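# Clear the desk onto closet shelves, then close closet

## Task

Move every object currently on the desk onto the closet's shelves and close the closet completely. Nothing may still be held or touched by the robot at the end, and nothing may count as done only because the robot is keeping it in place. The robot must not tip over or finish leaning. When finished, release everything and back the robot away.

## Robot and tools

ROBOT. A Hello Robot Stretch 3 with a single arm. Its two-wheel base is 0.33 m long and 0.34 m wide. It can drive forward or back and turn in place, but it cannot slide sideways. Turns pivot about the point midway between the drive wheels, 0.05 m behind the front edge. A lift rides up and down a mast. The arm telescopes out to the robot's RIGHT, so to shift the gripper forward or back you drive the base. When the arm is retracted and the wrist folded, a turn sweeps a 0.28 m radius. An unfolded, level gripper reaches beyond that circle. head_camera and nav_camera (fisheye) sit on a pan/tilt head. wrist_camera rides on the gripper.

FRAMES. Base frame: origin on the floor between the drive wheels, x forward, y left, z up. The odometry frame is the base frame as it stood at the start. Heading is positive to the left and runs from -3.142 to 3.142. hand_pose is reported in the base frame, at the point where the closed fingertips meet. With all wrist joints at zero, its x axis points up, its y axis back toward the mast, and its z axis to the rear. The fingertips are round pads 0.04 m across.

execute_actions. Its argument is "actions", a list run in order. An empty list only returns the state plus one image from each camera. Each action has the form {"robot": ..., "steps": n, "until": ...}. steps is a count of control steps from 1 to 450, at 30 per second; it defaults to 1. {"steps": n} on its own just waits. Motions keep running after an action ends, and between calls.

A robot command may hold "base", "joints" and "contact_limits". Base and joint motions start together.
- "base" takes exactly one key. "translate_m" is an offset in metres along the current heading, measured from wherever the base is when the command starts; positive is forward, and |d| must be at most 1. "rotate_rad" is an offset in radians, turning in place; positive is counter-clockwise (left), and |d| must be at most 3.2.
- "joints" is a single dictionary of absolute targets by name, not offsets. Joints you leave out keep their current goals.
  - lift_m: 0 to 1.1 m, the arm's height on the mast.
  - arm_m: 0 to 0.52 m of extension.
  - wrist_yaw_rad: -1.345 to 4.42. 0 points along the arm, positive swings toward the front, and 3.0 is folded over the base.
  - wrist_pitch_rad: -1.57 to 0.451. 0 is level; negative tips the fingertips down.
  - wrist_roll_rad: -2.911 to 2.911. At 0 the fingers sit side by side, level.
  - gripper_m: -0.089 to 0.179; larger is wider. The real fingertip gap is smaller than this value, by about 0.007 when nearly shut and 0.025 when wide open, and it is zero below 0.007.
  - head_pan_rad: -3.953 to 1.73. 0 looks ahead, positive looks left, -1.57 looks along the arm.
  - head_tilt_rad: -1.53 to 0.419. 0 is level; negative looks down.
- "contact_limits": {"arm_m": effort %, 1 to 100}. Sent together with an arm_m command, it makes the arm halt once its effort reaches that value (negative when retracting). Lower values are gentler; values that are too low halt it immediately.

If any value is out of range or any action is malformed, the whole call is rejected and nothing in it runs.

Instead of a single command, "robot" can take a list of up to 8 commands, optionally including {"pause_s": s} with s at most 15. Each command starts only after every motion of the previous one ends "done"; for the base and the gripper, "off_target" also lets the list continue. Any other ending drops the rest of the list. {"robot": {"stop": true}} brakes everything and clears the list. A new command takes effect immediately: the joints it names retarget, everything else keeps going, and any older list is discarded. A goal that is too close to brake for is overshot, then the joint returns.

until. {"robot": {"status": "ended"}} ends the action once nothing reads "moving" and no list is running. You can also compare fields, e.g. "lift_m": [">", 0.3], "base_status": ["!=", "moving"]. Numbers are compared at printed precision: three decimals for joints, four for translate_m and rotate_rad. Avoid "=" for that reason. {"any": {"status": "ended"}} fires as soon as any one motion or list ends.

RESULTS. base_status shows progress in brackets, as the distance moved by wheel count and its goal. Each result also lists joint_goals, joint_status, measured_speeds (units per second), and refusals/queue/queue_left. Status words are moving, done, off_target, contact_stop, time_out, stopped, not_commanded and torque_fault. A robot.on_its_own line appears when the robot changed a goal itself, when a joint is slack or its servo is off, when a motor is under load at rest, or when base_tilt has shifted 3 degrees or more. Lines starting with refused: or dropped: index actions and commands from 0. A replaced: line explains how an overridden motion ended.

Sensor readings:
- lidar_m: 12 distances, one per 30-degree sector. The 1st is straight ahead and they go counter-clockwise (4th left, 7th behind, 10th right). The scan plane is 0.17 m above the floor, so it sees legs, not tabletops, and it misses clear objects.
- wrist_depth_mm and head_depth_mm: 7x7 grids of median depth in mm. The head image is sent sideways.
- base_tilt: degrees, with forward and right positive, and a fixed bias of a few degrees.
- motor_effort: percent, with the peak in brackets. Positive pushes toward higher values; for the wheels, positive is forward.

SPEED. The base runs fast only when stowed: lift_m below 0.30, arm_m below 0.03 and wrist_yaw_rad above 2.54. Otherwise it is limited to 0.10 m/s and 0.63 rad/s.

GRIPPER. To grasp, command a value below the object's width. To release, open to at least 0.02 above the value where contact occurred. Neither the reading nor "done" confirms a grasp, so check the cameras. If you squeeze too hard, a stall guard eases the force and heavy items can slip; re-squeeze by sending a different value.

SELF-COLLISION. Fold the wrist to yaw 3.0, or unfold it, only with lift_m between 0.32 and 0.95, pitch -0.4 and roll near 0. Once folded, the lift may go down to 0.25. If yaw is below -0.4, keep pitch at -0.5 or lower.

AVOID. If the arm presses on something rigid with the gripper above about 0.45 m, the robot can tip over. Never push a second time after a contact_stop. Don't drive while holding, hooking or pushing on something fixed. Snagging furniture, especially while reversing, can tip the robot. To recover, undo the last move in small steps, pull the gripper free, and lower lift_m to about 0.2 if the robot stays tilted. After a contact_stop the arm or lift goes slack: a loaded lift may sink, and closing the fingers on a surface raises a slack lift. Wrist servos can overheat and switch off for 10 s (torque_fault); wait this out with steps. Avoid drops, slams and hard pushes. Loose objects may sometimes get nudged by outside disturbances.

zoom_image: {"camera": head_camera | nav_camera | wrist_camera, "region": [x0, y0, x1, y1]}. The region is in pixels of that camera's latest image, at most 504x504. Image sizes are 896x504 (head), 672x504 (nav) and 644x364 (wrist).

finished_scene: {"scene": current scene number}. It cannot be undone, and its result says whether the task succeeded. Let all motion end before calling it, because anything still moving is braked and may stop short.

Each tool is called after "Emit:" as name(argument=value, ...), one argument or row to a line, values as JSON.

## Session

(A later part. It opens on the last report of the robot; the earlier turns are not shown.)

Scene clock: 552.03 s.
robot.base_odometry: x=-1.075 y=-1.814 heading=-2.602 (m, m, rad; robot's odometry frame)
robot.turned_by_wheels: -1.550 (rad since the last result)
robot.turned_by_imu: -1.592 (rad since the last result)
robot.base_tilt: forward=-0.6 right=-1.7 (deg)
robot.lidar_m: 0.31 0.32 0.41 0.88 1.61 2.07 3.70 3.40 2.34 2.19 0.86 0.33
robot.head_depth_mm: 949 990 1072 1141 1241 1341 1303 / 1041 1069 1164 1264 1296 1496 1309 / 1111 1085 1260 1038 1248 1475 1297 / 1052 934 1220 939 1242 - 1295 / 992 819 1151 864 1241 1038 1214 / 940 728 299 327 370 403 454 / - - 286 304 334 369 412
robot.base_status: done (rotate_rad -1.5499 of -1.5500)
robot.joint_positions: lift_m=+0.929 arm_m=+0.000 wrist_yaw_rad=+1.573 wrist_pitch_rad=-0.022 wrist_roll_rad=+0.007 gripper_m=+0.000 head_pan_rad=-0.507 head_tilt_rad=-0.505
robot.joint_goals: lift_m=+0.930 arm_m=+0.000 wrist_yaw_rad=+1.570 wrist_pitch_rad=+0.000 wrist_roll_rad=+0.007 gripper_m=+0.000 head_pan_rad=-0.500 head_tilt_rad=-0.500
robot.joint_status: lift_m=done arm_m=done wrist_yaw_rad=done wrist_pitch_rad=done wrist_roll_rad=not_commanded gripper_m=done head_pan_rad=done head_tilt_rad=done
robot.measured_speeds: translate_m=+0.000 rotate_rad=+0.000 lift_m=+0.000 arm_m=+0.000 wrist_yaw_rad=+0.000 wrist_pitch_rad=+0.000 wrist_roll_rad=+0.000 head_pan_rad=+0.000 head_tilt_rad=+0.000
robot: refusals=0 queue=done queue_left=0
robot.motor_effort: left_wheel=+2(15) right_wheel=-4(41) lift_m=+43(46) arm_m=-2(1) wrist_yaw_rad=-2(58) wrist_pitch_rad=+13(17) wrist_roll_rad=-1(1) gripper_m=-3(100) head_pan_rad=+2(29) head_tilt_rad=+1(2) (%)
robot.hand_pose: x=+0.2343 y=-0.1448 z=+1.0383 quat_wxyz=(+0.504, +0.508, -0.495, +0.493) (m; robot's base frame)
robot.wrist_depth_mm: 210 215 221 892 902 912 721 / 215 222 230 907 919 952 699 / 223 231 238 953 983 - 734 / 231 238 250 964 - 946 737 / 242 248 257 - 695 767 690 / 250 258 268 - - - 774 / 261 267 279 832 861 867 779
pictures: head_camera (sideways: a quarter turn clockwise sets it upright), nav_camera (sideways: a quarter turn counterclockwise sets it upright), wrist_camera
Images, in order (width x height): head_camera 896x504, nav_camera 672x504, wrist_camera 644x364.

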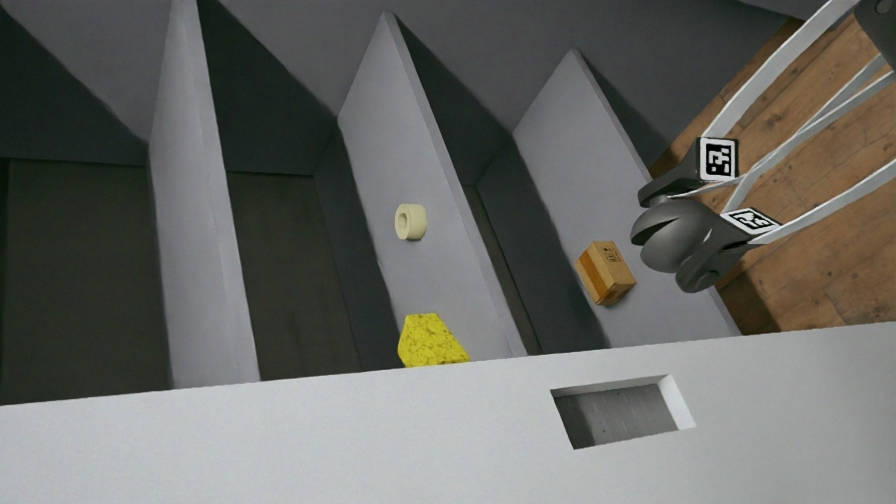

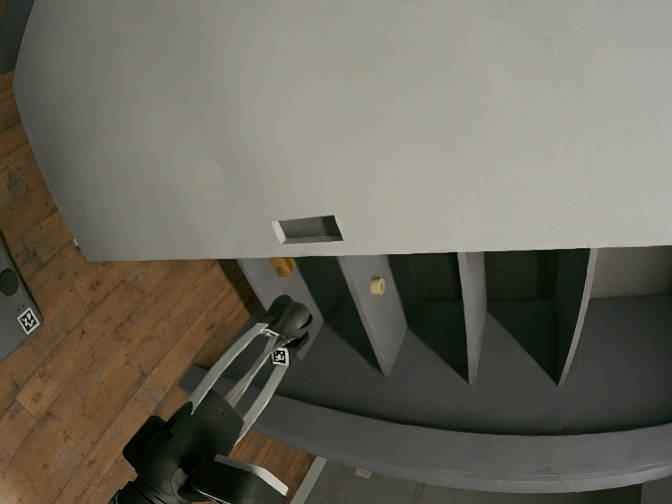

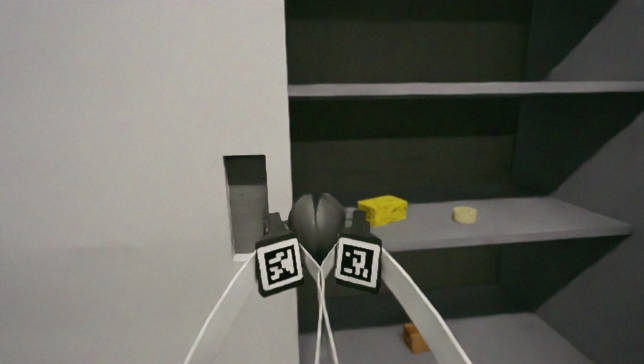

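Emit:
execute_actions(
  actions=[
    {"robot":[{"joints":{"wrist_yaw_rad":1.85},"base":{"rotate_rad":0.03}},{"base":{"translate_m":0.04}}],"steps":200,"until":{"robot":{"status":"ended"}}},
  ],
)

Scene clock: 559.40 s.
robot.base_odometry: x=-1.109 y=-1.836 heading=-2.572 (m, m, rad; robot's odometry frame)
robot.turned_by_wheels: +0.030 (rad since the last result)
robot.turned_by_imu: +0.031 (rad since the last result)
robot.base_tilt: forward=-0.5 right=-1.7 (deg)
robot.lidar_m: 0.27 0.28 0.36 0.83 1.62 2.13 3.35 3.28 2.31 2.19 0.85 0.29
robot.head_depth_mm: 971 984 1093 1141 1239 1370 1298 / 1065 936 1189 1043 1250 1489 1323 / 1049 936 1233 940 1247 1436 1275 / 985 817 1164 897 1252 1065 1268 / 944 821 1110 298 332 368 439 / - - - 285 301 336 388 / - - - - 286 310 346
robot.base_status: done (translate_m +0.0400 of +0.0400)
robot.joint_positions: lift_m=+0.929 arm_m=+0.000 wrist_yaw_rad=+1.848 wrist_pitch_rad=-0.022 wrist_roll_rad=+0.007 gripper_m=+0.000 head_pan_rad=-0.507 head_tilt_rad=-0.505
robot.joint_goals: lift_m=+0.930 arm_m=+0.000 wrist_yaw_rad=+1.850 wrist_pitch_rad=+0.000 wrist_roll_rad=+0.007 gripper_m=+0.000 head_pan_rad=-0.500 head_tilt_rad=-0.500
robot.joint_status: lift_m=done arm_m=done wrist_yaw_rad=done wrist_pitch_rad=done wrist_roll_rad=not_commanded gripper_m=done head_pan_rad=done head_tilt_rad=done
robot.measured_speeds: translate_m=+0.000 rotate_rad=+0.000 lift_m=+0.000 arm_m=+0.000 wrist_yaw_rad=+0.000 wrist_pitch_rad=+0.000 wrist_roll_rad=+0.000 head_pan_rad=+0.000 head_tilt_rad=+0.000
robot: refusals=0 queue=done queue_left=0
robot.motor_effort: left_wheel=+0(4) right_wheel=-1(4) lift_m=+43(43) arm_m=+0(1) wrist_yaw_rad=+1(3) wrist_pitch_rad=+13(13) wrist_roll_rad=-1(1) gripper_m=-3(3) head_pan_rad=+3(3) head_tilt_rad=+2(2) (%)
robot.hand_pose: x=+0.2246 y=-0.0754 z=+1.0384 quat_wxyz=(+0.431, +0.571, -0.421, +0.558) (m; robot's base frame)
robot.wrist_depth_mm: 225 214 202 192 185 786 730 / 236 222 210 199 191 767 764 / 246 234 219 207 197 803 801 / 257 242 227 218 219 858 825 / 271 255 242 - 229 597 648 / 284 269 251 232 749 899 840 / 302 284 258 243 232 864 840
pictures: head_camera (sideways: a quarter turn clockwise sets it upright), nav_camera (sideways: a quarter turn counterclockwise sets it upright), wrist_camera
Images, in order (width x height): head_camera 896x504, nav_camera 672x504, wrist_camera 644x364.

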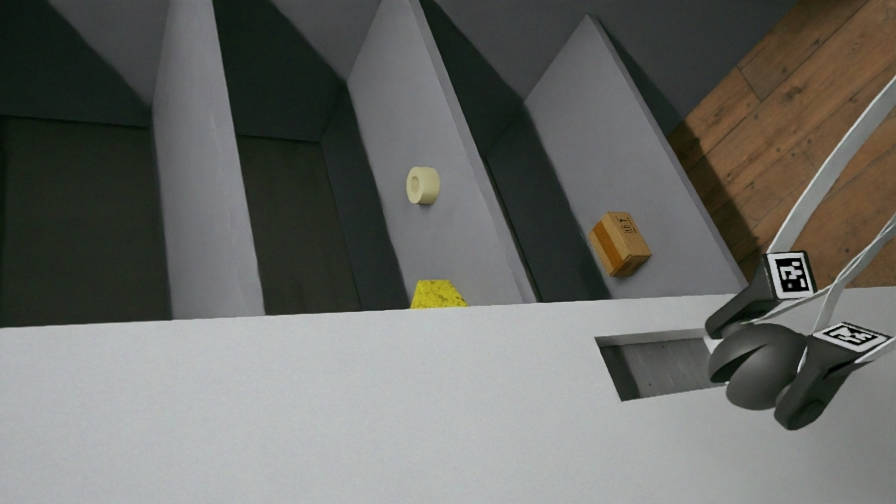

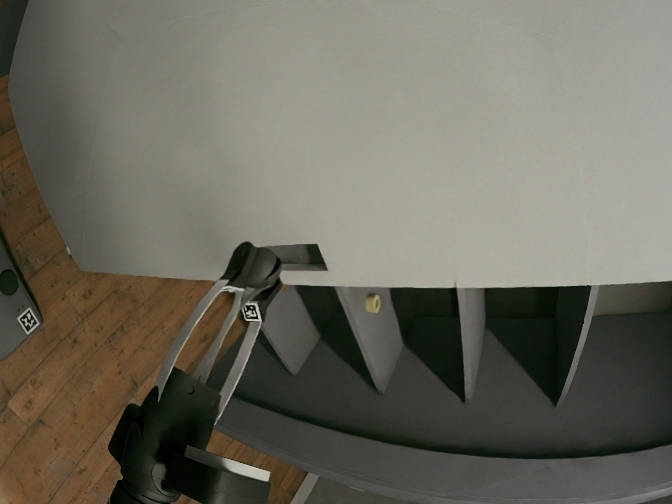

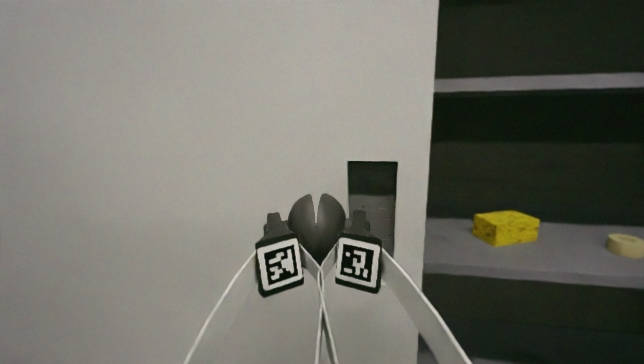

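Emit:
execute_actions(
  actions=[
    {"robot":[{"joints":{"wrist_yaw_rad":1.7},"base":{"translate_m":0.01}}],"steps":200,"until":{"robot":{"status":"ended"}}},
  ],
)

Scene clock: 565.03 s.
robot.base_odometry: x=-1.117 y=-1.841 heading=-2.572 (m, m, rad; robot's odometry frame)
robot.turned_by_wheels: +0.000 (rad since the last result)
robot.turned_by_imu: +0.001 (rad since the last result)
robot.base_tilt: forward=-0.6 right=-1.7 (deg)
robot.lidar_m: 0.26 0.27 0.35 0.75 1.62 2.12 3.36 3.27 2.31 2.19 0.84 0.28
robot.head_depth_mm: 969 977 1093 1136 1235 1373 1327 / 1063 939 1186 991 1253 1463 1290 / 1035 937 1223 909 1245 1100 1297 / 978 816 1155 897 1203 1093 1272 / 933 - - 290 313 348 404 / - - - - 294 328 366 / - - - - - 297 333
robot.base_status: done (translate_m +0.0100 of +0.0100)
robot.joint_positions: lift_m=+0.929 arm_m=+0.000 wrist_yaw_rad=+1.702 wrist_pitch_rad=-0.022 wrist_roll_rad=+0.007 gripper_m=+0.000 head_pan_rad=-0.507 head_tilt_rad=-0.505
robot.joint_goals: lift_m=+0.930 arm_m=+0.000 wrist_yaw_rad=+1.700 wrist_pitch_rad=+0.000 wrist_roll_rad=+0.007 gripper_m=+0.000 head_pan_rad=-0.500 head_tilt_rad=-0.500
robot.joint_status: lift_m=done arm_m=done wrist_yaw_rad=done wrist_pitch_rad=done wrist_roll_rad=not_commanded gripper_m=done head_pan_rad=done head_tilt_rad=done
robot.measured_speeds: translate_m=+0.000 rotate_rad=+0.000 lift_m=+0.000 arm_m=+0.000 wrist_yaw_rad=+0.000 wrist_pitch_rad=+0.000 wrist_roll_rad=+0.000 head_pan_rad=+0.000 head_tilt_rad=+0.000
robot: refusals=0 queue=done queue_left=0
robot.motor_effort: left_wheel=-1(4) right_wheel=+0(4) lift_m=+43(43) arm_m=-2(2) wrist_yaw_rad=-2(2) wrist_pitch_rad=+12(13) wrist_roll_rad=-1(1) gripper_m=-3(3) head_pan_rad=+3(2) head_tilt_rad=+2(1) (%)
robot.hand_pose: x=+0.2321 y=-0.1117 z=+1.0384 quat_wxyz=(+0.471, +0.539, -0.461, +0.525) (m; robot's base frame)
robot.wrist_depth_mm: 184 181 181 179 818 789 779 / 192 190 187 184 819 816 781 / 199 196 195 192 879 882 850 / 208 206 202 211 880 882 820 / 215 213 211 - 643 644 624 / 226 223 220 219 - 935 846 / 237 233 229 228 874 869 838
pictures: head_camera (sideways: a quarter turn clockwise sets it upright), nav_camera (sideways: a quarter turn counterclockwise sets it upright), wrist_camera
Images, in order (width x height): head_camera 896x504, nav_camera 672x504, wrist_camera 644x364.

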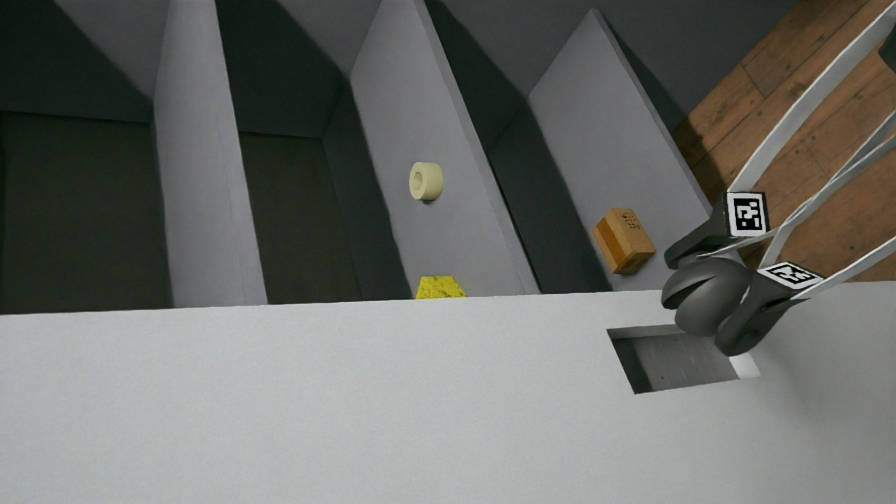

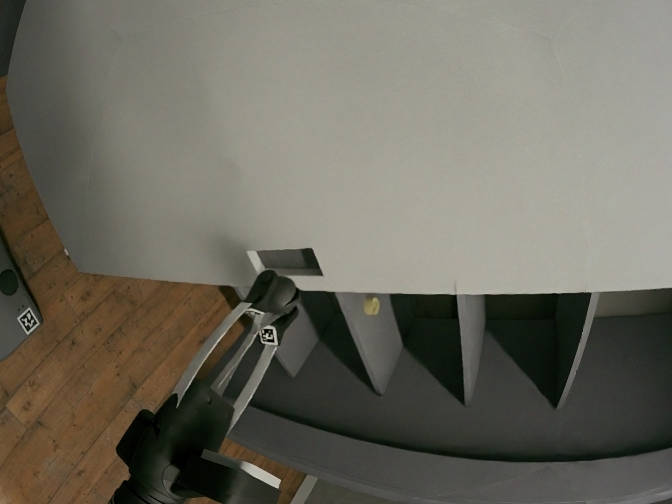

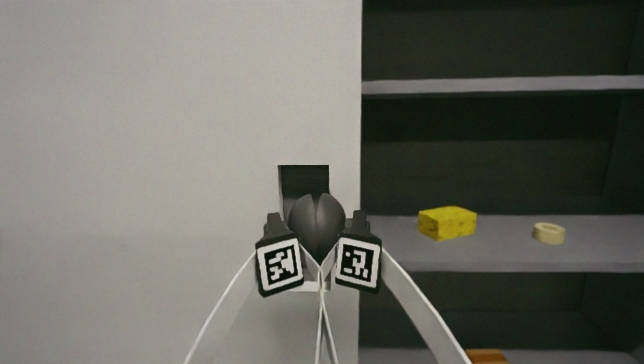

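Emit:
execute_actions(
  actions=[
    {"robot":[{"joints":{"wrist_yaw_rad":1.73}},{"base":{"translate_m":0.035}}],"steps":200,"until":{"robot":{"status":"ended"}}},
  ],
)

Emit:
execute_actions(
  actions=[
    {"robot":{"joints":{"arm_m":0.1},"contact_limits":{"arm_m":30}},"steps":200,"until":{"robot":{"status":"ended"}}},
  ],
)

Scene clock: 569.83 s.
robot.base_odometry: x=-1.147 y=-1.860 heading=-2.573 (m, m, rad; robot's odometry frame)
robot.turned_by_wheels: +0.000 (rad since the last result)
robot.turned_by_imu: -0.009 (rad since the last result)
robot.base_tilt: forward=-0.6 right=-1.8 (deg)
robot.lidar_m: 0.23 0.24 0.31 0.72 1.62 2.11 3.40 3.32 2.32 2.19 0.83 0.25
robot.head_depth_mm: 961 945 1090 1043 1209 1356 1298 / 1048 949 1174 992 1242 1470 1306 / 1017 827 1192 896 1245 1101 1306 / 956 827 1127 900 1101 1031 1212 / - - - - 285 306 354 / - - - - - 289 316 / - - - - - - 293
robot.base_status: done (translate_m +0.0349 of +0.0350)
robot.joint_positions: lift_m=+0.930 arm_m=+0.000 wrist_yaw_rad=+1.739 wrist_pitch_rad=-0.023 wrist_roll_rad=+0.007 gripper_m=+0.000 head_pan_rad=-0.507 head_tilt_rad=-0.505
robot.joint_goals: lift_m=+0.930 arm_m=+0.000 wrist_yaw_rad=+1.730 wrist_pitch_rad=+0.000 wrist_roll_rad=+0.007 gripper_m=+0.000 head_pan_rad=-0.500 head_tilt_rad=-0.500
robot.joint_status: lift_m=done arm_m=done wrist_yaw_rad=done wrist_pitch_rad=done wrist_roll_rad=not_commanded gripper_m=done head_pan_rad=done head_tilt_rad=done
robot.measured_speeds: translate_m=+0.000 rotate_rad=+0.000 lift_m=+0.000 arm_m=+0.000 wrist_yaw_rad=+0.000 wrist_pitch_rad=+0.000 wrist_roll_rad=+0.000 head_pan_rad=+0.000 head_tilt_rad=+0.000
robot: refusals=0 queue=done queue_left=0
robot.motor_effort: left_wheel=+3(7) right_wheel=+15(22) lift_m=+42(43) arm_m=-2(2) wrist_yaw_rad=-7(11) wrist_pitch_rad=+14(14) wrist_roll_rad=-1(1) gripper_m=-4(4) head_pan_rad=+3(2) head_tilt_rad=+1(0) (%)
robot.hand_pose: x=+0.2306 y=-0.1024 z=+1.0382 quat_wxyz=(+0.461, +0.547, -0.451, +0.533) (m; robot's base frame)
robot.wrist_depth_mm: 161 157 155 152 768 771 751 / 167 166 162 158 803 785 770 / 173 171 167 164 834 813 833 / 184 179 174 172 864 867 820 / 190 186 183 - 651 598 638 / 199 195 190 199 944 903 834 / 209 204 199 194 864 864 833
pictures: head_camera (sideways: a quarter turn clockwise sets it upright), nav_camera (sideways: a quarter turn counterclockwise sets it upright), wrist_camera
Images, in order (width x height): head_camera 896x504, nav_camera 672x504, wrist_camera 644x364.

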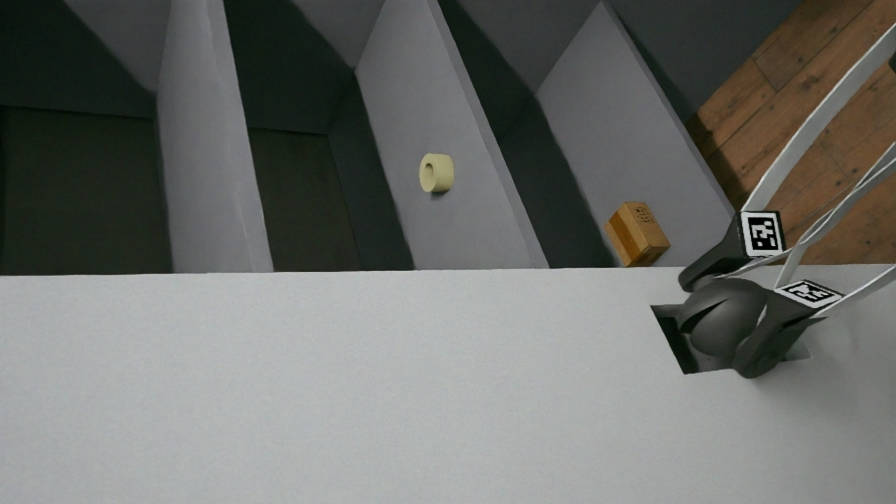

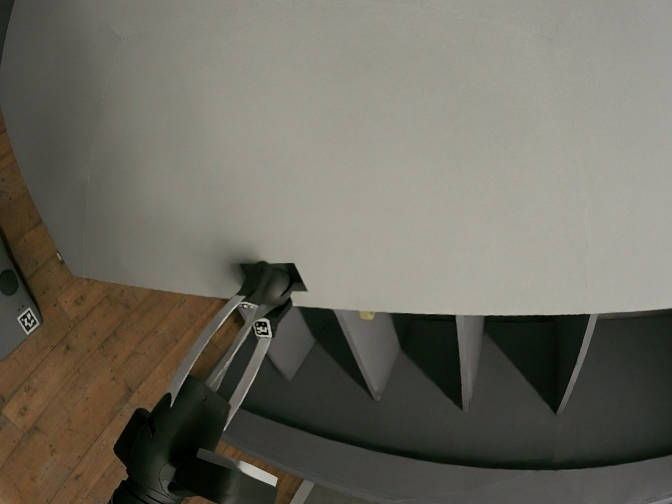

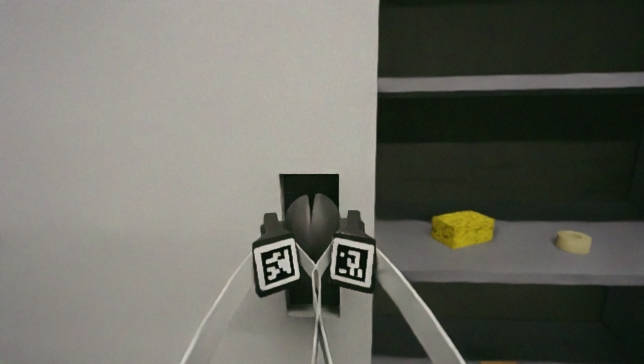

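Scene clock: 571.67 s.
robot.base_odometry: x=-1.147 y=-1.860 heading=-2.572 (m, m, rad; robot's odometry frame)
robot.turned_by_wheels: +0.000 (rad since the last result)
robot.turned_by_imu: +0.001 (rad since the last result)
robot.base_tilt: forward=-0.6 right=-1.7 (deg)
robot.lidar_m: 0.23 0.24 0.31 0.72 1.62 2.11 3.40 3.31 2.32 2.18 0.83 0.24
robot.head_depth_mm: 928 951 1061 1045 1208 1360 1284 / - - 289 310 355 941 1269 / - - - 290 321 375 441 / - - - - 297 333 388 / - - - - - 301 345 / - - - - - 285 311 / - - - - - - 291
robot.base_status: done (translate_m +0.0350 of +0.0350)
robot.joint_positions: lift_m=+0.930 arm_m=+0.100 wrist_yaw_rad=+1.730 wrist_pitch_rad=-0.022 wrist_roll_rad=+0.007 gripper_m=+0.000 head_pan_rad=-0.507 head_tilt_rad=-0.505
robot.joint_goals: lift_m=+0.930 arm_m=+0.100 wrist_yaw_rad=+1.730 wrist_pitch_rad=+0.000 wrist_roll_rad=+0.007 gripper_m=+0.000 head_pan_rad=-0.500 head_tilt_rad=-0.500
robot.joint_status: lift_m=done arm_m=done wrist_yaw_rad=done wrist_pitch_rad=done wrist_roll_rad=not_commanded gripper_m=done head_pan_rad=done head_tilt_rad=done
robot.measured_speeds: translate_m=+0.000 rotate_rad=+0.000 lift_m=+0.000 arm_m=+0.000 wrist_yaw_rad=+0.000 wrist_pitch_rad=+0.000 wrist_roll_rad=+0.000 head_pan_rad=+0.000 head_tilt_rad=+0.000
robot: refusals=0 queue=done queue_left=0
robot.motor_effort: left_wheel=+1(8) right_wheel=-2(15) lift_m=+42(42) arm_m=+4(7) wrist_yaw_rad=-1(34) wrist_pitch_rad=+13(13) wrist_roll_rad=-1(1) gripper_m=-3(6) head_pan_rad=+2(3) head_tilt_rad=+2(2) (%)
robot.contact_limits: arm_m 30 (drawing in: default 15, maximum 25; extending or still: default 22, maximum 35)
robot.hand_pose: x=+0.2310 y=-0.2040 z=+1.0385 quat_wxyz=(+0.463, +0.545, -0.454, +0.531) (m; robot's base frame)
robot.wrist_depth_mm: 163 160 158 155 775 779 730 / 169 167 164 162 780 784 703 / 177 174 170 167 860 858 769 / 185 181 178 174 887 837 799 / 193 189 184 - 603 632 641 / 201 196 194 200 742 922 720 / 211 207 202 198 825 869 814
pictures: head_camera (sideways: a quarter turn clockwise sets it upright), nav_camera (sideways: a quarter turn counterclockwise sets it upright), wrist_camera
Images, in order (width x height): head_camera 896x504, nav_camera 672x504, wrist_camera 644x364.

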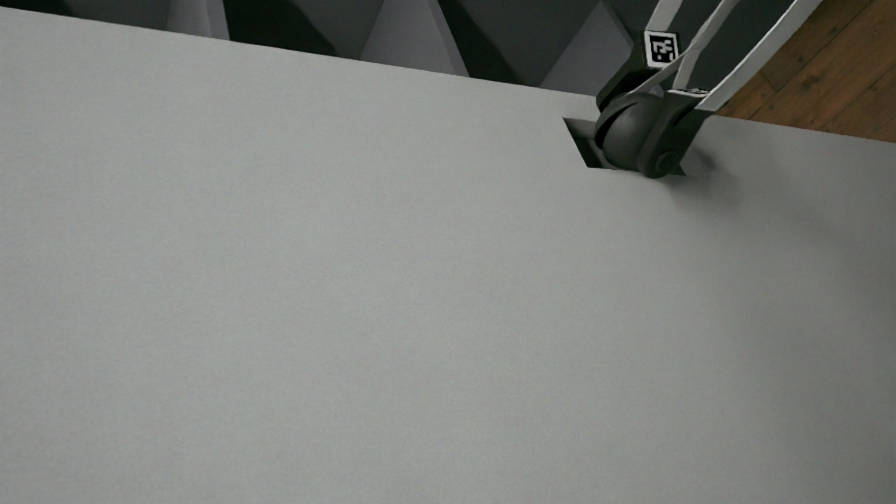

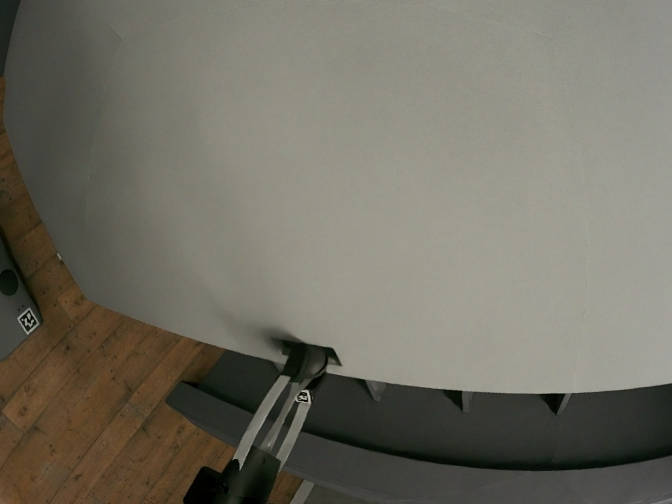

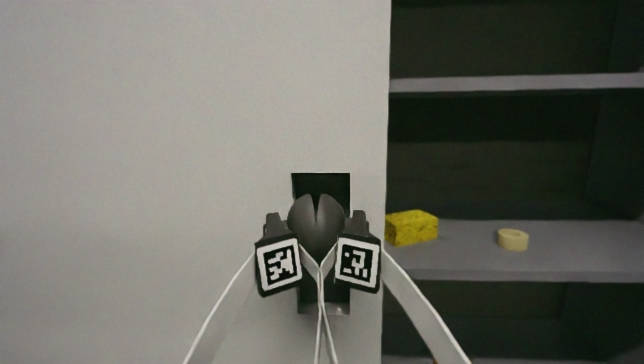

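Working.

Emit:
execute_actions(
  actions=[
    {"robot":{"joints":{"arm_m":0.52,"head_pan_rad":-1.2},"contact_limits":{"arm_m":25}},"steps":300,"until":{"robot":{"status":"ended"}}},
  ],
)

Scene clock: 577.33 s.
robot.base_odometry: x=-1.147 y=-1.860 heading=-2.572 (m, m, rad; robot's odometry frame)
robot.turned_by_wheels: +0.000 (rad since the last result)
robot.turned_by_imu: +0.001 (rad since the last result)
robot.base_tilt: forward=-0.6 right=-1.7 (deg)
robot.lidar_m: 0.23 0.24 0.31 0.72 1.61 2.11 3.40 3.32 2.32 2.18 0.35 0.24
robot.head_depth_mm: 1776 1924 2059 2275 1916 1544 1298 / 1831 1979 2136 2329 1910 1542 1297 / 846 1958 2143 2342 1866 1501 1301 / 689 747 814 912 1022 1182 1273 / 722 845 930 1048 1188 1353 1297 / 817 896 991 1103 1239 1428 1299 / 846 909 1020 1121 1240 1096 458
robot.base_status: done (translate_m +0.0350 of +0.0350)
robot.joint_positions: lift_m=+0.930 arm_m=+0.517 wrist_yaw_rad=+1.731 wrist_pitch_rad=-0.021 wrist_roll_rad=+0.007 gripper_m=+0.000 head_pan_rad=-1.193 head_tilt_rad=-0.505
robot.joint_goals: lift_m=+0.930 arm_m=+0.520 wrist_yaw_rad=+1.730 wrist_pitch_rad=+0.000 wrist_roll_rad=+0.007 gripper_m=+0.000 head_pan_rad=-1.200 head_tilt_rad=-0.500
robot.joint_status: lift_m=done arm_m=done wrist_yaw_rad=done wrist_pitch_rad=done wrist_roll_rad=not_commanded gripper_m=done head_pan_rad=done head_tilt_rad=done
robot.measured_speeds: translate_m=+0.000 rotate_rad=+0.000 lift_m=+0.000 arm_m=+0.000 wrist_yaw_rad=+0.000 wrist_pitch_rad=+0.000 wrist_roll_rad=+0.000 head_pan_rad=+0.000 head_tilt_rad=+0.000
robot: refusals=0 queue=done queue_left=0
robot.motor_effort: left_wheel=+0(10) right_wheel=-2(18) lift_m=+42(42) arm_m=+4(7) wrist_yaw_rad=-2(35) wrist_pitch_rad=+13(13) wrist_roll_rad=-1(1) gripper_m=-2(6) head_pan_rad=-2(26) head_tilt_rad=+1(1) (%)
robot.contact_limits: arm_m 25 (drawing in: default 15, maximum 25; extending or still: default 22, maximum 35)
robot.hand_pose: x=+0.2310 y=-0.6209 z=+1.0387 quat_wxyz=(+0.463, +0.545, -0.454, +0.532) (m; robot's base frame)
robot.wrist_depth_mm: 887 866 853 838 794 468 187 / 898 882 855 828 827 464 187 / 938 929 926 890 836 472 188 / 944 948 947 917 874 471 187 / 685 691 675 - 648 294 189 / - - - - 790 294 190 / 892 891 909 874 825 294 195
pictures: head_camera (sideways: a quarter turn clockwise sets it upright), nav_camera (sideways: a quarter turn counterclockwise sets it upright), wrist_camera
Images, in order (width x height): head_camera 896x504, nav_camera 672x504, wrist_camera 644x364.

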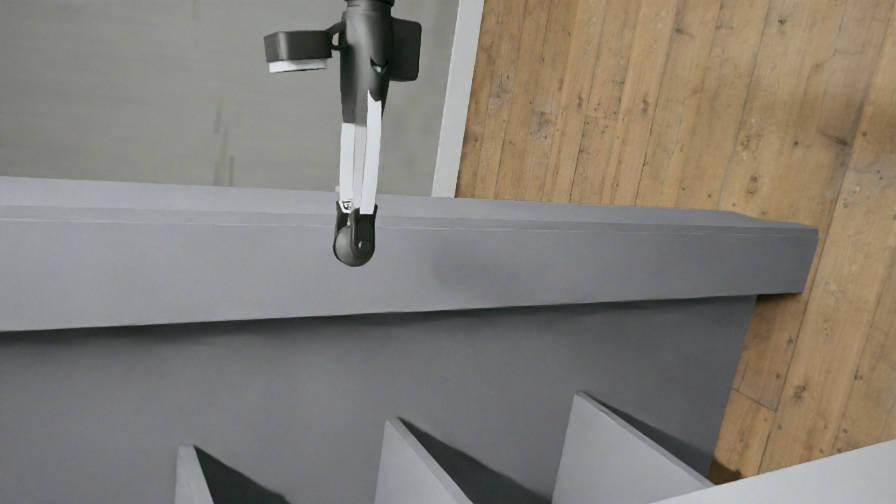

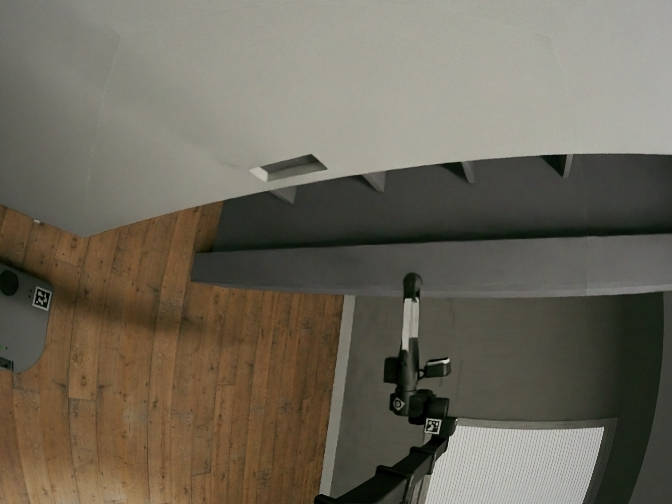

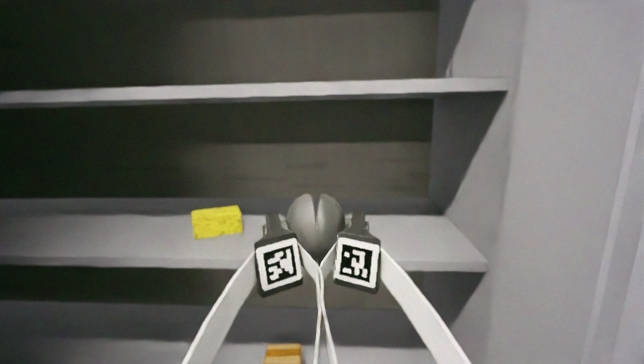

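Emit:
execute_actions(
  actions=[
    {"robot":[{"base":{"translate_m":-0.05}},{"joints":{"arm_m":0.14,"head_pan_rad":-0.7},"base":{"rotate_rad":0.02}}],"steps":300,"until":{"robot":{"status":"ended"}}},
  ],
)

Scene clock: 586.73 s.
robot.base_odometry: x=-1.105 y=-1.833 heading=-2.552 (m, m, rad; robot's odometry frame)
robot.turned_by_wheels: +0.020 (rad since the last result)
robot.turned_by_imu: +0.021 (rad since the last result)
robot.base_tilt: forward=-0.6 right=-1.7 (deg)
robot.lidar_m: 0.28 0.29 0.38 0.88 1.62 2.14 3.37 3.24 2.30 2.19 0.85 0.30
robot.head_depth_mm: 842 903 964 1035 1058 1102 1220 / 906 955 1053 1135 1233 1398 1287 / 983 1038 1144 1251 1341 1511 1296 / 1033 818 1162 940 1131 1436 1240 / - 294 320 351 396 438 498 / - - 293 318 348 385 433 / - - - 291 315 345 383
robot.base_status: done (rotate_rad +0.0199 of +0.0200)
robot.joint_positions: lift_m=+0.930 arm_m=+0.140 wrist_yaw_rad=+1.731 wrist_pitch_rad=-0.021 wrist_roll_rad=+0.007 gripper_m=+0.000 head_pan_rad=-0.707 head_tilt_rad=-0.505
robot.joint_goals: lift_m=+0.930 arm_m=+0.140 wrist_yaw_rad=+1.730 wrist_pitch_rad=+0.000 wrist_roll_rad=+0.007 gripper_m=+0.000 head_pan_rad=-0.700 head_tilt_rad=-0.500
robot.joint_status: lift_m=done arm_m=done wrist_yaw_rad=done wrist_pitch_rad=done wrist_roll_rad=not_commanded gripper_m=done head_pan_rad=done head_tilt_rad=done
robot.measured_speeds: translate_m=+0.000 rotate_rad=+0.000 lift_m=+0.000 arm_m=+0.000 wrist_yaw_rad=+0.000 wrist_pitch_rad=+0.000 wrist_roll_rad=+0.000 head_pan_rad=+0.000 head_tilt_rad=+0.000
robot: refusals=0 queue=done queue_left=0
robot.motor_effort: left_wheel=-1(6) right_wheel=+0(7) lift_m=+42(42) arm_m=-2(3) wrist_yaw_rad=-1(1) wrist_pitch_rad=+13(12) wrist_roll_rad=-1(1) gripper_m=-2(3) head_pan_rad=+2(21) head_tilt_rad=+1(1) (%)
robot.hand_pose: x=+0.2310 y=-0.2447 z=+1.0387 quat_wxyz=(+0.463, +0.545, -0.454, +0.532) (m; robot's base frame)
robot.wrist_depth_mm: 214 209 203 201 828 822 768 / 223 216 213 207 848 849 704 / 233 226 220 215 862 868 782 / 242 235 231 236 914 896 795 / 253 246 241 - 653 662 635 / 267 258 252 246 - - 725 / 279 272 259 257 876 849 770
pictures: head_camera (sideways: a quarter turn clockwise sets it upright), nav_camera (sideways: a quarter turn counterclockwise sets it upright), wrist_camera
Images, in order (width x height): head_camera 896x504, nav_camera 672x504, wrist_camera 644x364.

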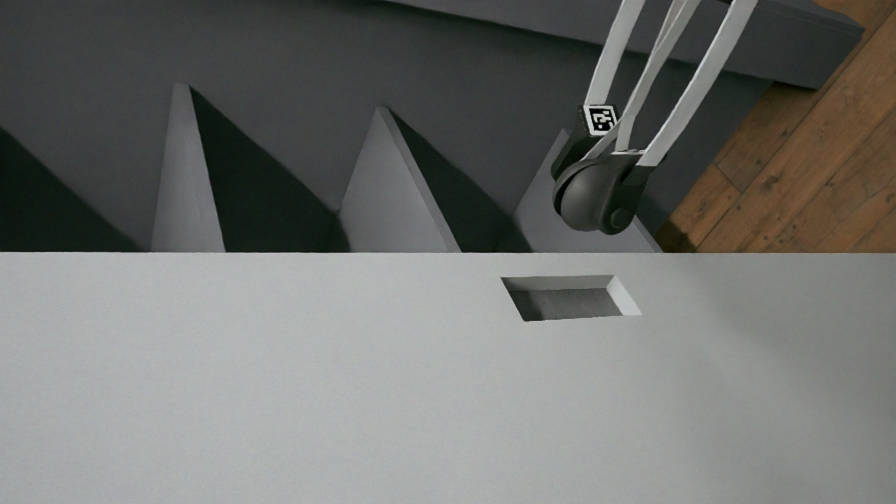

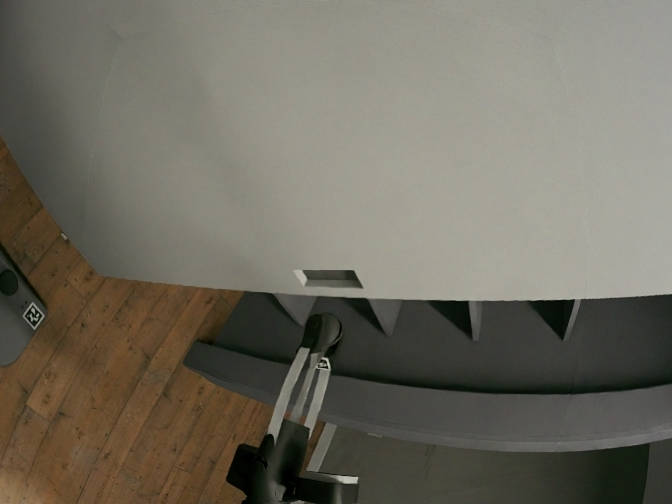

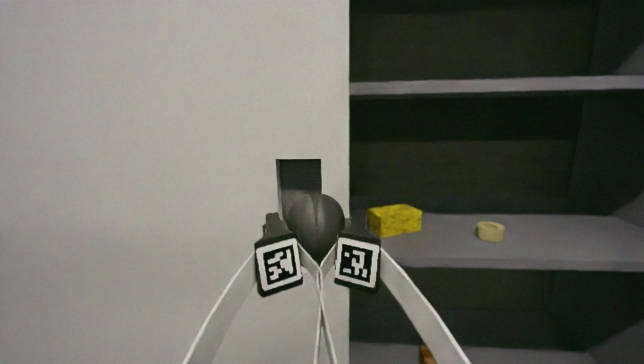

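Emit:
execute_actions(
  actions=[
    {"robot":[{"joints":{"arm_m":0.128}},{"base":{"translate_m":0.055}},{"joints":{"arm_m":0.25},"contact_limits":{"arm_m":25}}],"steps":300,"until":{"robot":{"status":"ended"}}},
  ],
)

Scene clock: 593.97 s.
robot.base_odometry: x=-1.150 y=-1.864 heading=-2.552 (m, m, rad; robot's odometry frame)
robot.turned_by_wheels: +0.000 (rad since the last result)
robot.turned_by_imu: -0.001 (rad since the last result)
robot.base_tilt: forward=-0.5 right=-1.7 (deg)
robot.lidar_m: 0.22 0.23 0.30 0.72 1.62 2.14 3.41 3.24 2.30 1.00 0.33 0.24
robot.head_depth_mm: 311 351 413 1016 1147 1187 1211 / 289 308 346 394 472 564 1238 / - 287 305 343 392 456 548 / - - 285 302 339 387 449 / - - - - 299 335 381 / - - - - - 299 332 / - - - - - - 296
robot.base_status: done (translate_m +0.0550 of +0.0550)
robot.joint_positions: lift_m=+0.930 arm_m=+0.250 wrist_yaw_rad=+1.733 wrist_pitch_rad=-0.022 wrist_roll_rad=+0.007 gripper_m=+0.000 head_pan_rad=-0.707 head_tilt_rad=-0.505
robot.joint_goals: lift_m=+0.930 arm_m=+0.250 wrist_yaw_rad=+1.730 wrist_pitch_rad=+0.000 wrist_roll_rad=+0.007 gripper_m=+0.000 head_pan_rad=-0.700 head_tilt_rad=-0.500
robot.joint_status: lift_m=done arm_m=done wrist_yaw_rad=done wrist_pitch_rad=done wrist_roll_rad=not_commanded gripper_m=done head_pan_rad=done head_tilt_rad=done
robot.measured_speeds: translate_m=+0.000 rotate_rad=+0.000 lift_m=+0.000 arm_m=+0.000 wrist_yaw_rad=+0.000 wrist_pitch_rad=+0.000 wrist_roll_rad=+0.000 head_pan_rad=+0.000 head_tilt_rad=+0.000
robot: refusals=0 queue=done queue_left=0
robot.motor_effort: left_wheel=+0(15) right_wheel=-1(28) lift_m=+42(42) arm_m=+4(7) wrist_yaw_rad=-2(35) wrist_pitch_rad=+13(14) wrist_roll_rad=-1(1) gripper_m=-3(6) head_pan_rad=+4(2) head_tilt_rad=+2(2) (%)
robot.contact_limits: arm_m 25 (drawing in: default 15, maximum 25; extending or still: default 22, maximum 35)
robot.hand_pose: x=+0.2310 y=-0.3534 z=+1.0386 quat_wxyz=(+0.463, +0.546, -0.453, +0.532) (m; robot's base frame)
robot.wrist_depth_mm: 164 161 157 153 780 777 636 / 170 168 162 159 811 794 576 / 177 174 169 165 832 830 643 / 186 180 176 171 845 844 632 / 196 189 185 - 602 657 590 / 203 197 193 198 960 870 582 / 213 207 201 197 879 849 639
pictures: head_camera (sideways: a quarter turn clockwise sets it upright), nav_camera (sideways: a quarter turn counterclockwise sets it upright), wrist_camera
Images, in order (width x height): head_camera 896x504, nav_camera 672x504, wrist_camera 644x364.

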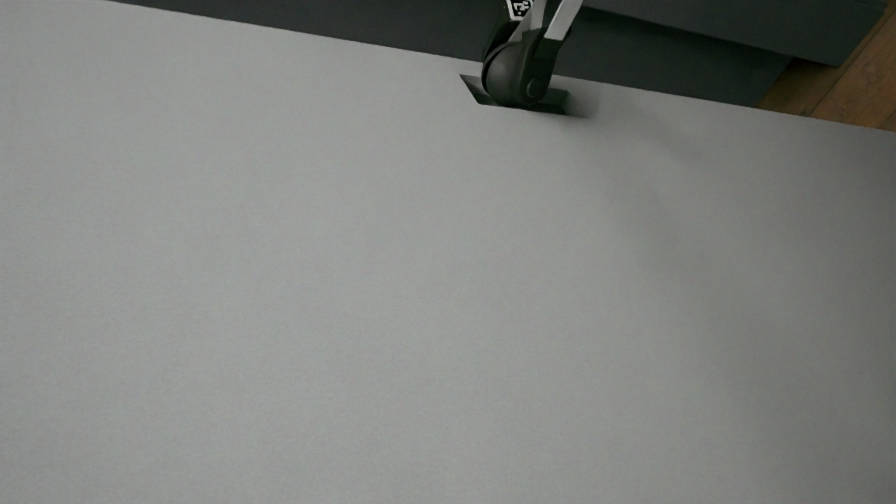

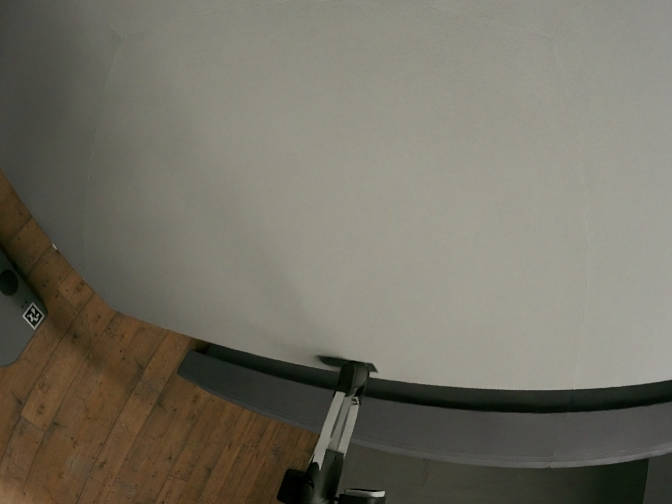

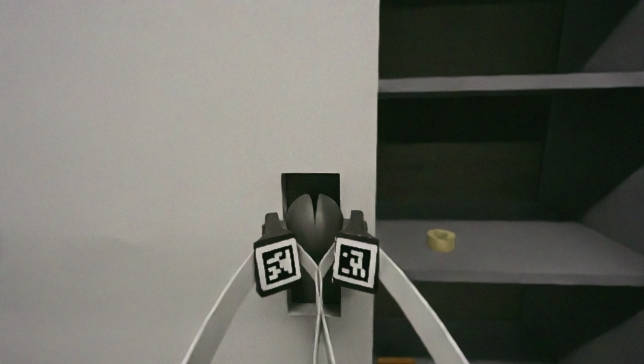

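Emit:
execute_actions(
  actions=[
    {"robot":[{"base":{"translate_m":0.008}},{"joints":{"arm_m":0.39},"contact_limits":{"arm_m":25}}],"steps":300,"until":{"robot":{"status":"ended"}}},
  ],
)

Scene clock: 599.57 s.
robot.base_odometry: x=-1.157 y=-1.868 heading=-2.552 (m, m, rad; robot's odometry frame)
robot.turned_by_wheels: +0.000 (rad since the last result)
robot.turned_by_imu: -0.002 (rad since the last result)
robot.base_tilt: forward=-0.6 right=-1.7 (deg)
robot.lidar_m: 0.22 0.23 0.30 0.71 1.62 2.14 3.41 3.26 2.30 0.98 0.33 0.23
robot.head_depth_mm: 303 342 392 459 555 711 1197 / - 300 338 387 452 545 687 / - - 300 334 382 446 535 / - - - 296 330 377 439 / - - - - 296 327 372 / - - - - - 293 323 / - - - - - - 293
robot.base_status: done (translate_m +0.0080 of +0.0080)
robot.joint_positions: lift_m=+0.930 arm_m=+0.390 wrist_yaw_rad=+1.732 wrist_pitch_rad=-0.021 wrist_roll_rad=+0.007 gripper_m=+0.000 head_pan_rad=-0.707 head_tilt_rad=-0.505
robot.joint_goals: lift_m=+0.930 arm_m=+0.390 wrist_yaw_rad=+1.730 wrist_pitch_rad=+0.000 wrist_roll_rad=+0.007 gripper_m=+0.000 head_pan_rad=-0.700 head_tilt_rad=-0.500
robot.joint_status: lift_m=done arm_m=done wrist_yaw_rad=done wrist_pitch_rad=done wrist_roll_rad=not_commanded gripper_m=done head_pan_rad=done head_tilt_rad=done
robot.measured_speeds: translate_m=+0.000 rotate_rad=+0.000 lift_m=+0.000 arm_m=+0.000 wrist_yaw_rad=+0.000 wrist_pitch_rad=+0.000 wrist_roll_rad=+0.000 head_pan_rad=+0.000 head_tilt_rad=+0.000
robot: refusals=0 queue=done queue_left=0
robot.motor_effort: left_wheel=+0(16) right_wheel=-1(37) lift_m=+42(42) arm_m=+4(11) wrist_yaw_rad=-2(37) wrist_pitch_rad=+12(13) wrist_roll_rad=-1(1) gripper_m=-3(7) head_pan_rad=+2(2) head_tilt_rad=+2(3) (%)
robot.contact_limits: arm_m 25 (drawing in: default 15, maximum 25; extending or still: default 22, maximum 35)
robot.hand_pose: x=+0.2310 y=-0.4935 z=+1.0387 quat_wxyz=(+0.463, +0.545, -0.454, +0.532) (m; robot's base frame)
robot.wrist_depth_mm: 167 163 161 157 764 719 464 / 173 170 165 162 799 623 445 / 180 177 172 168 830 726 468 / 188 184 180 177 858 729 466 / 199 192 187 - 660 637 473 / 207 201 195 200 915 638 464 / 218 210 204 200 858 750 470
pictures: head_camera (sideways: a quarter turn clockwise sets it upright), nav_camera (sideways: a quarter turn counterclockwise sets it upright), wrist_camera
Images, in order (width x height): head_camera 896x504, nav_camera 672x504, wrist_camera 644x364.

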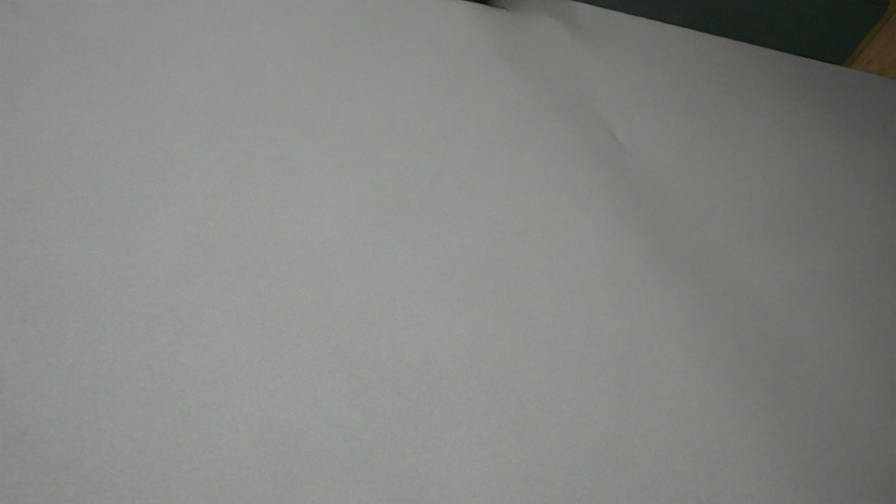

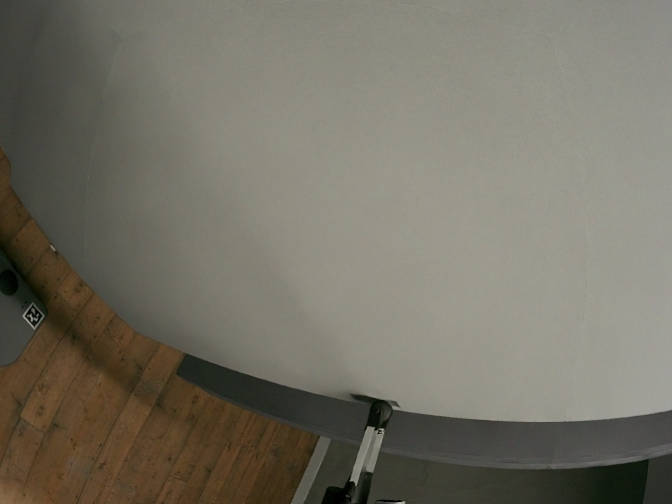

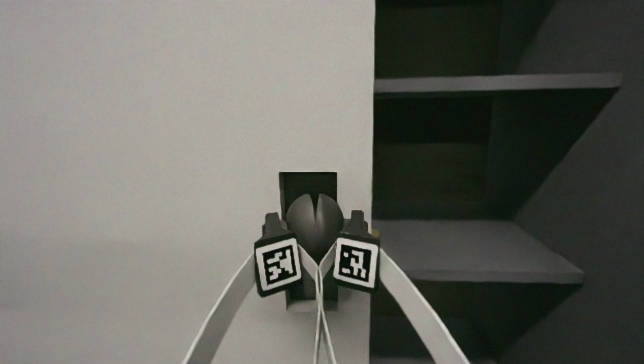

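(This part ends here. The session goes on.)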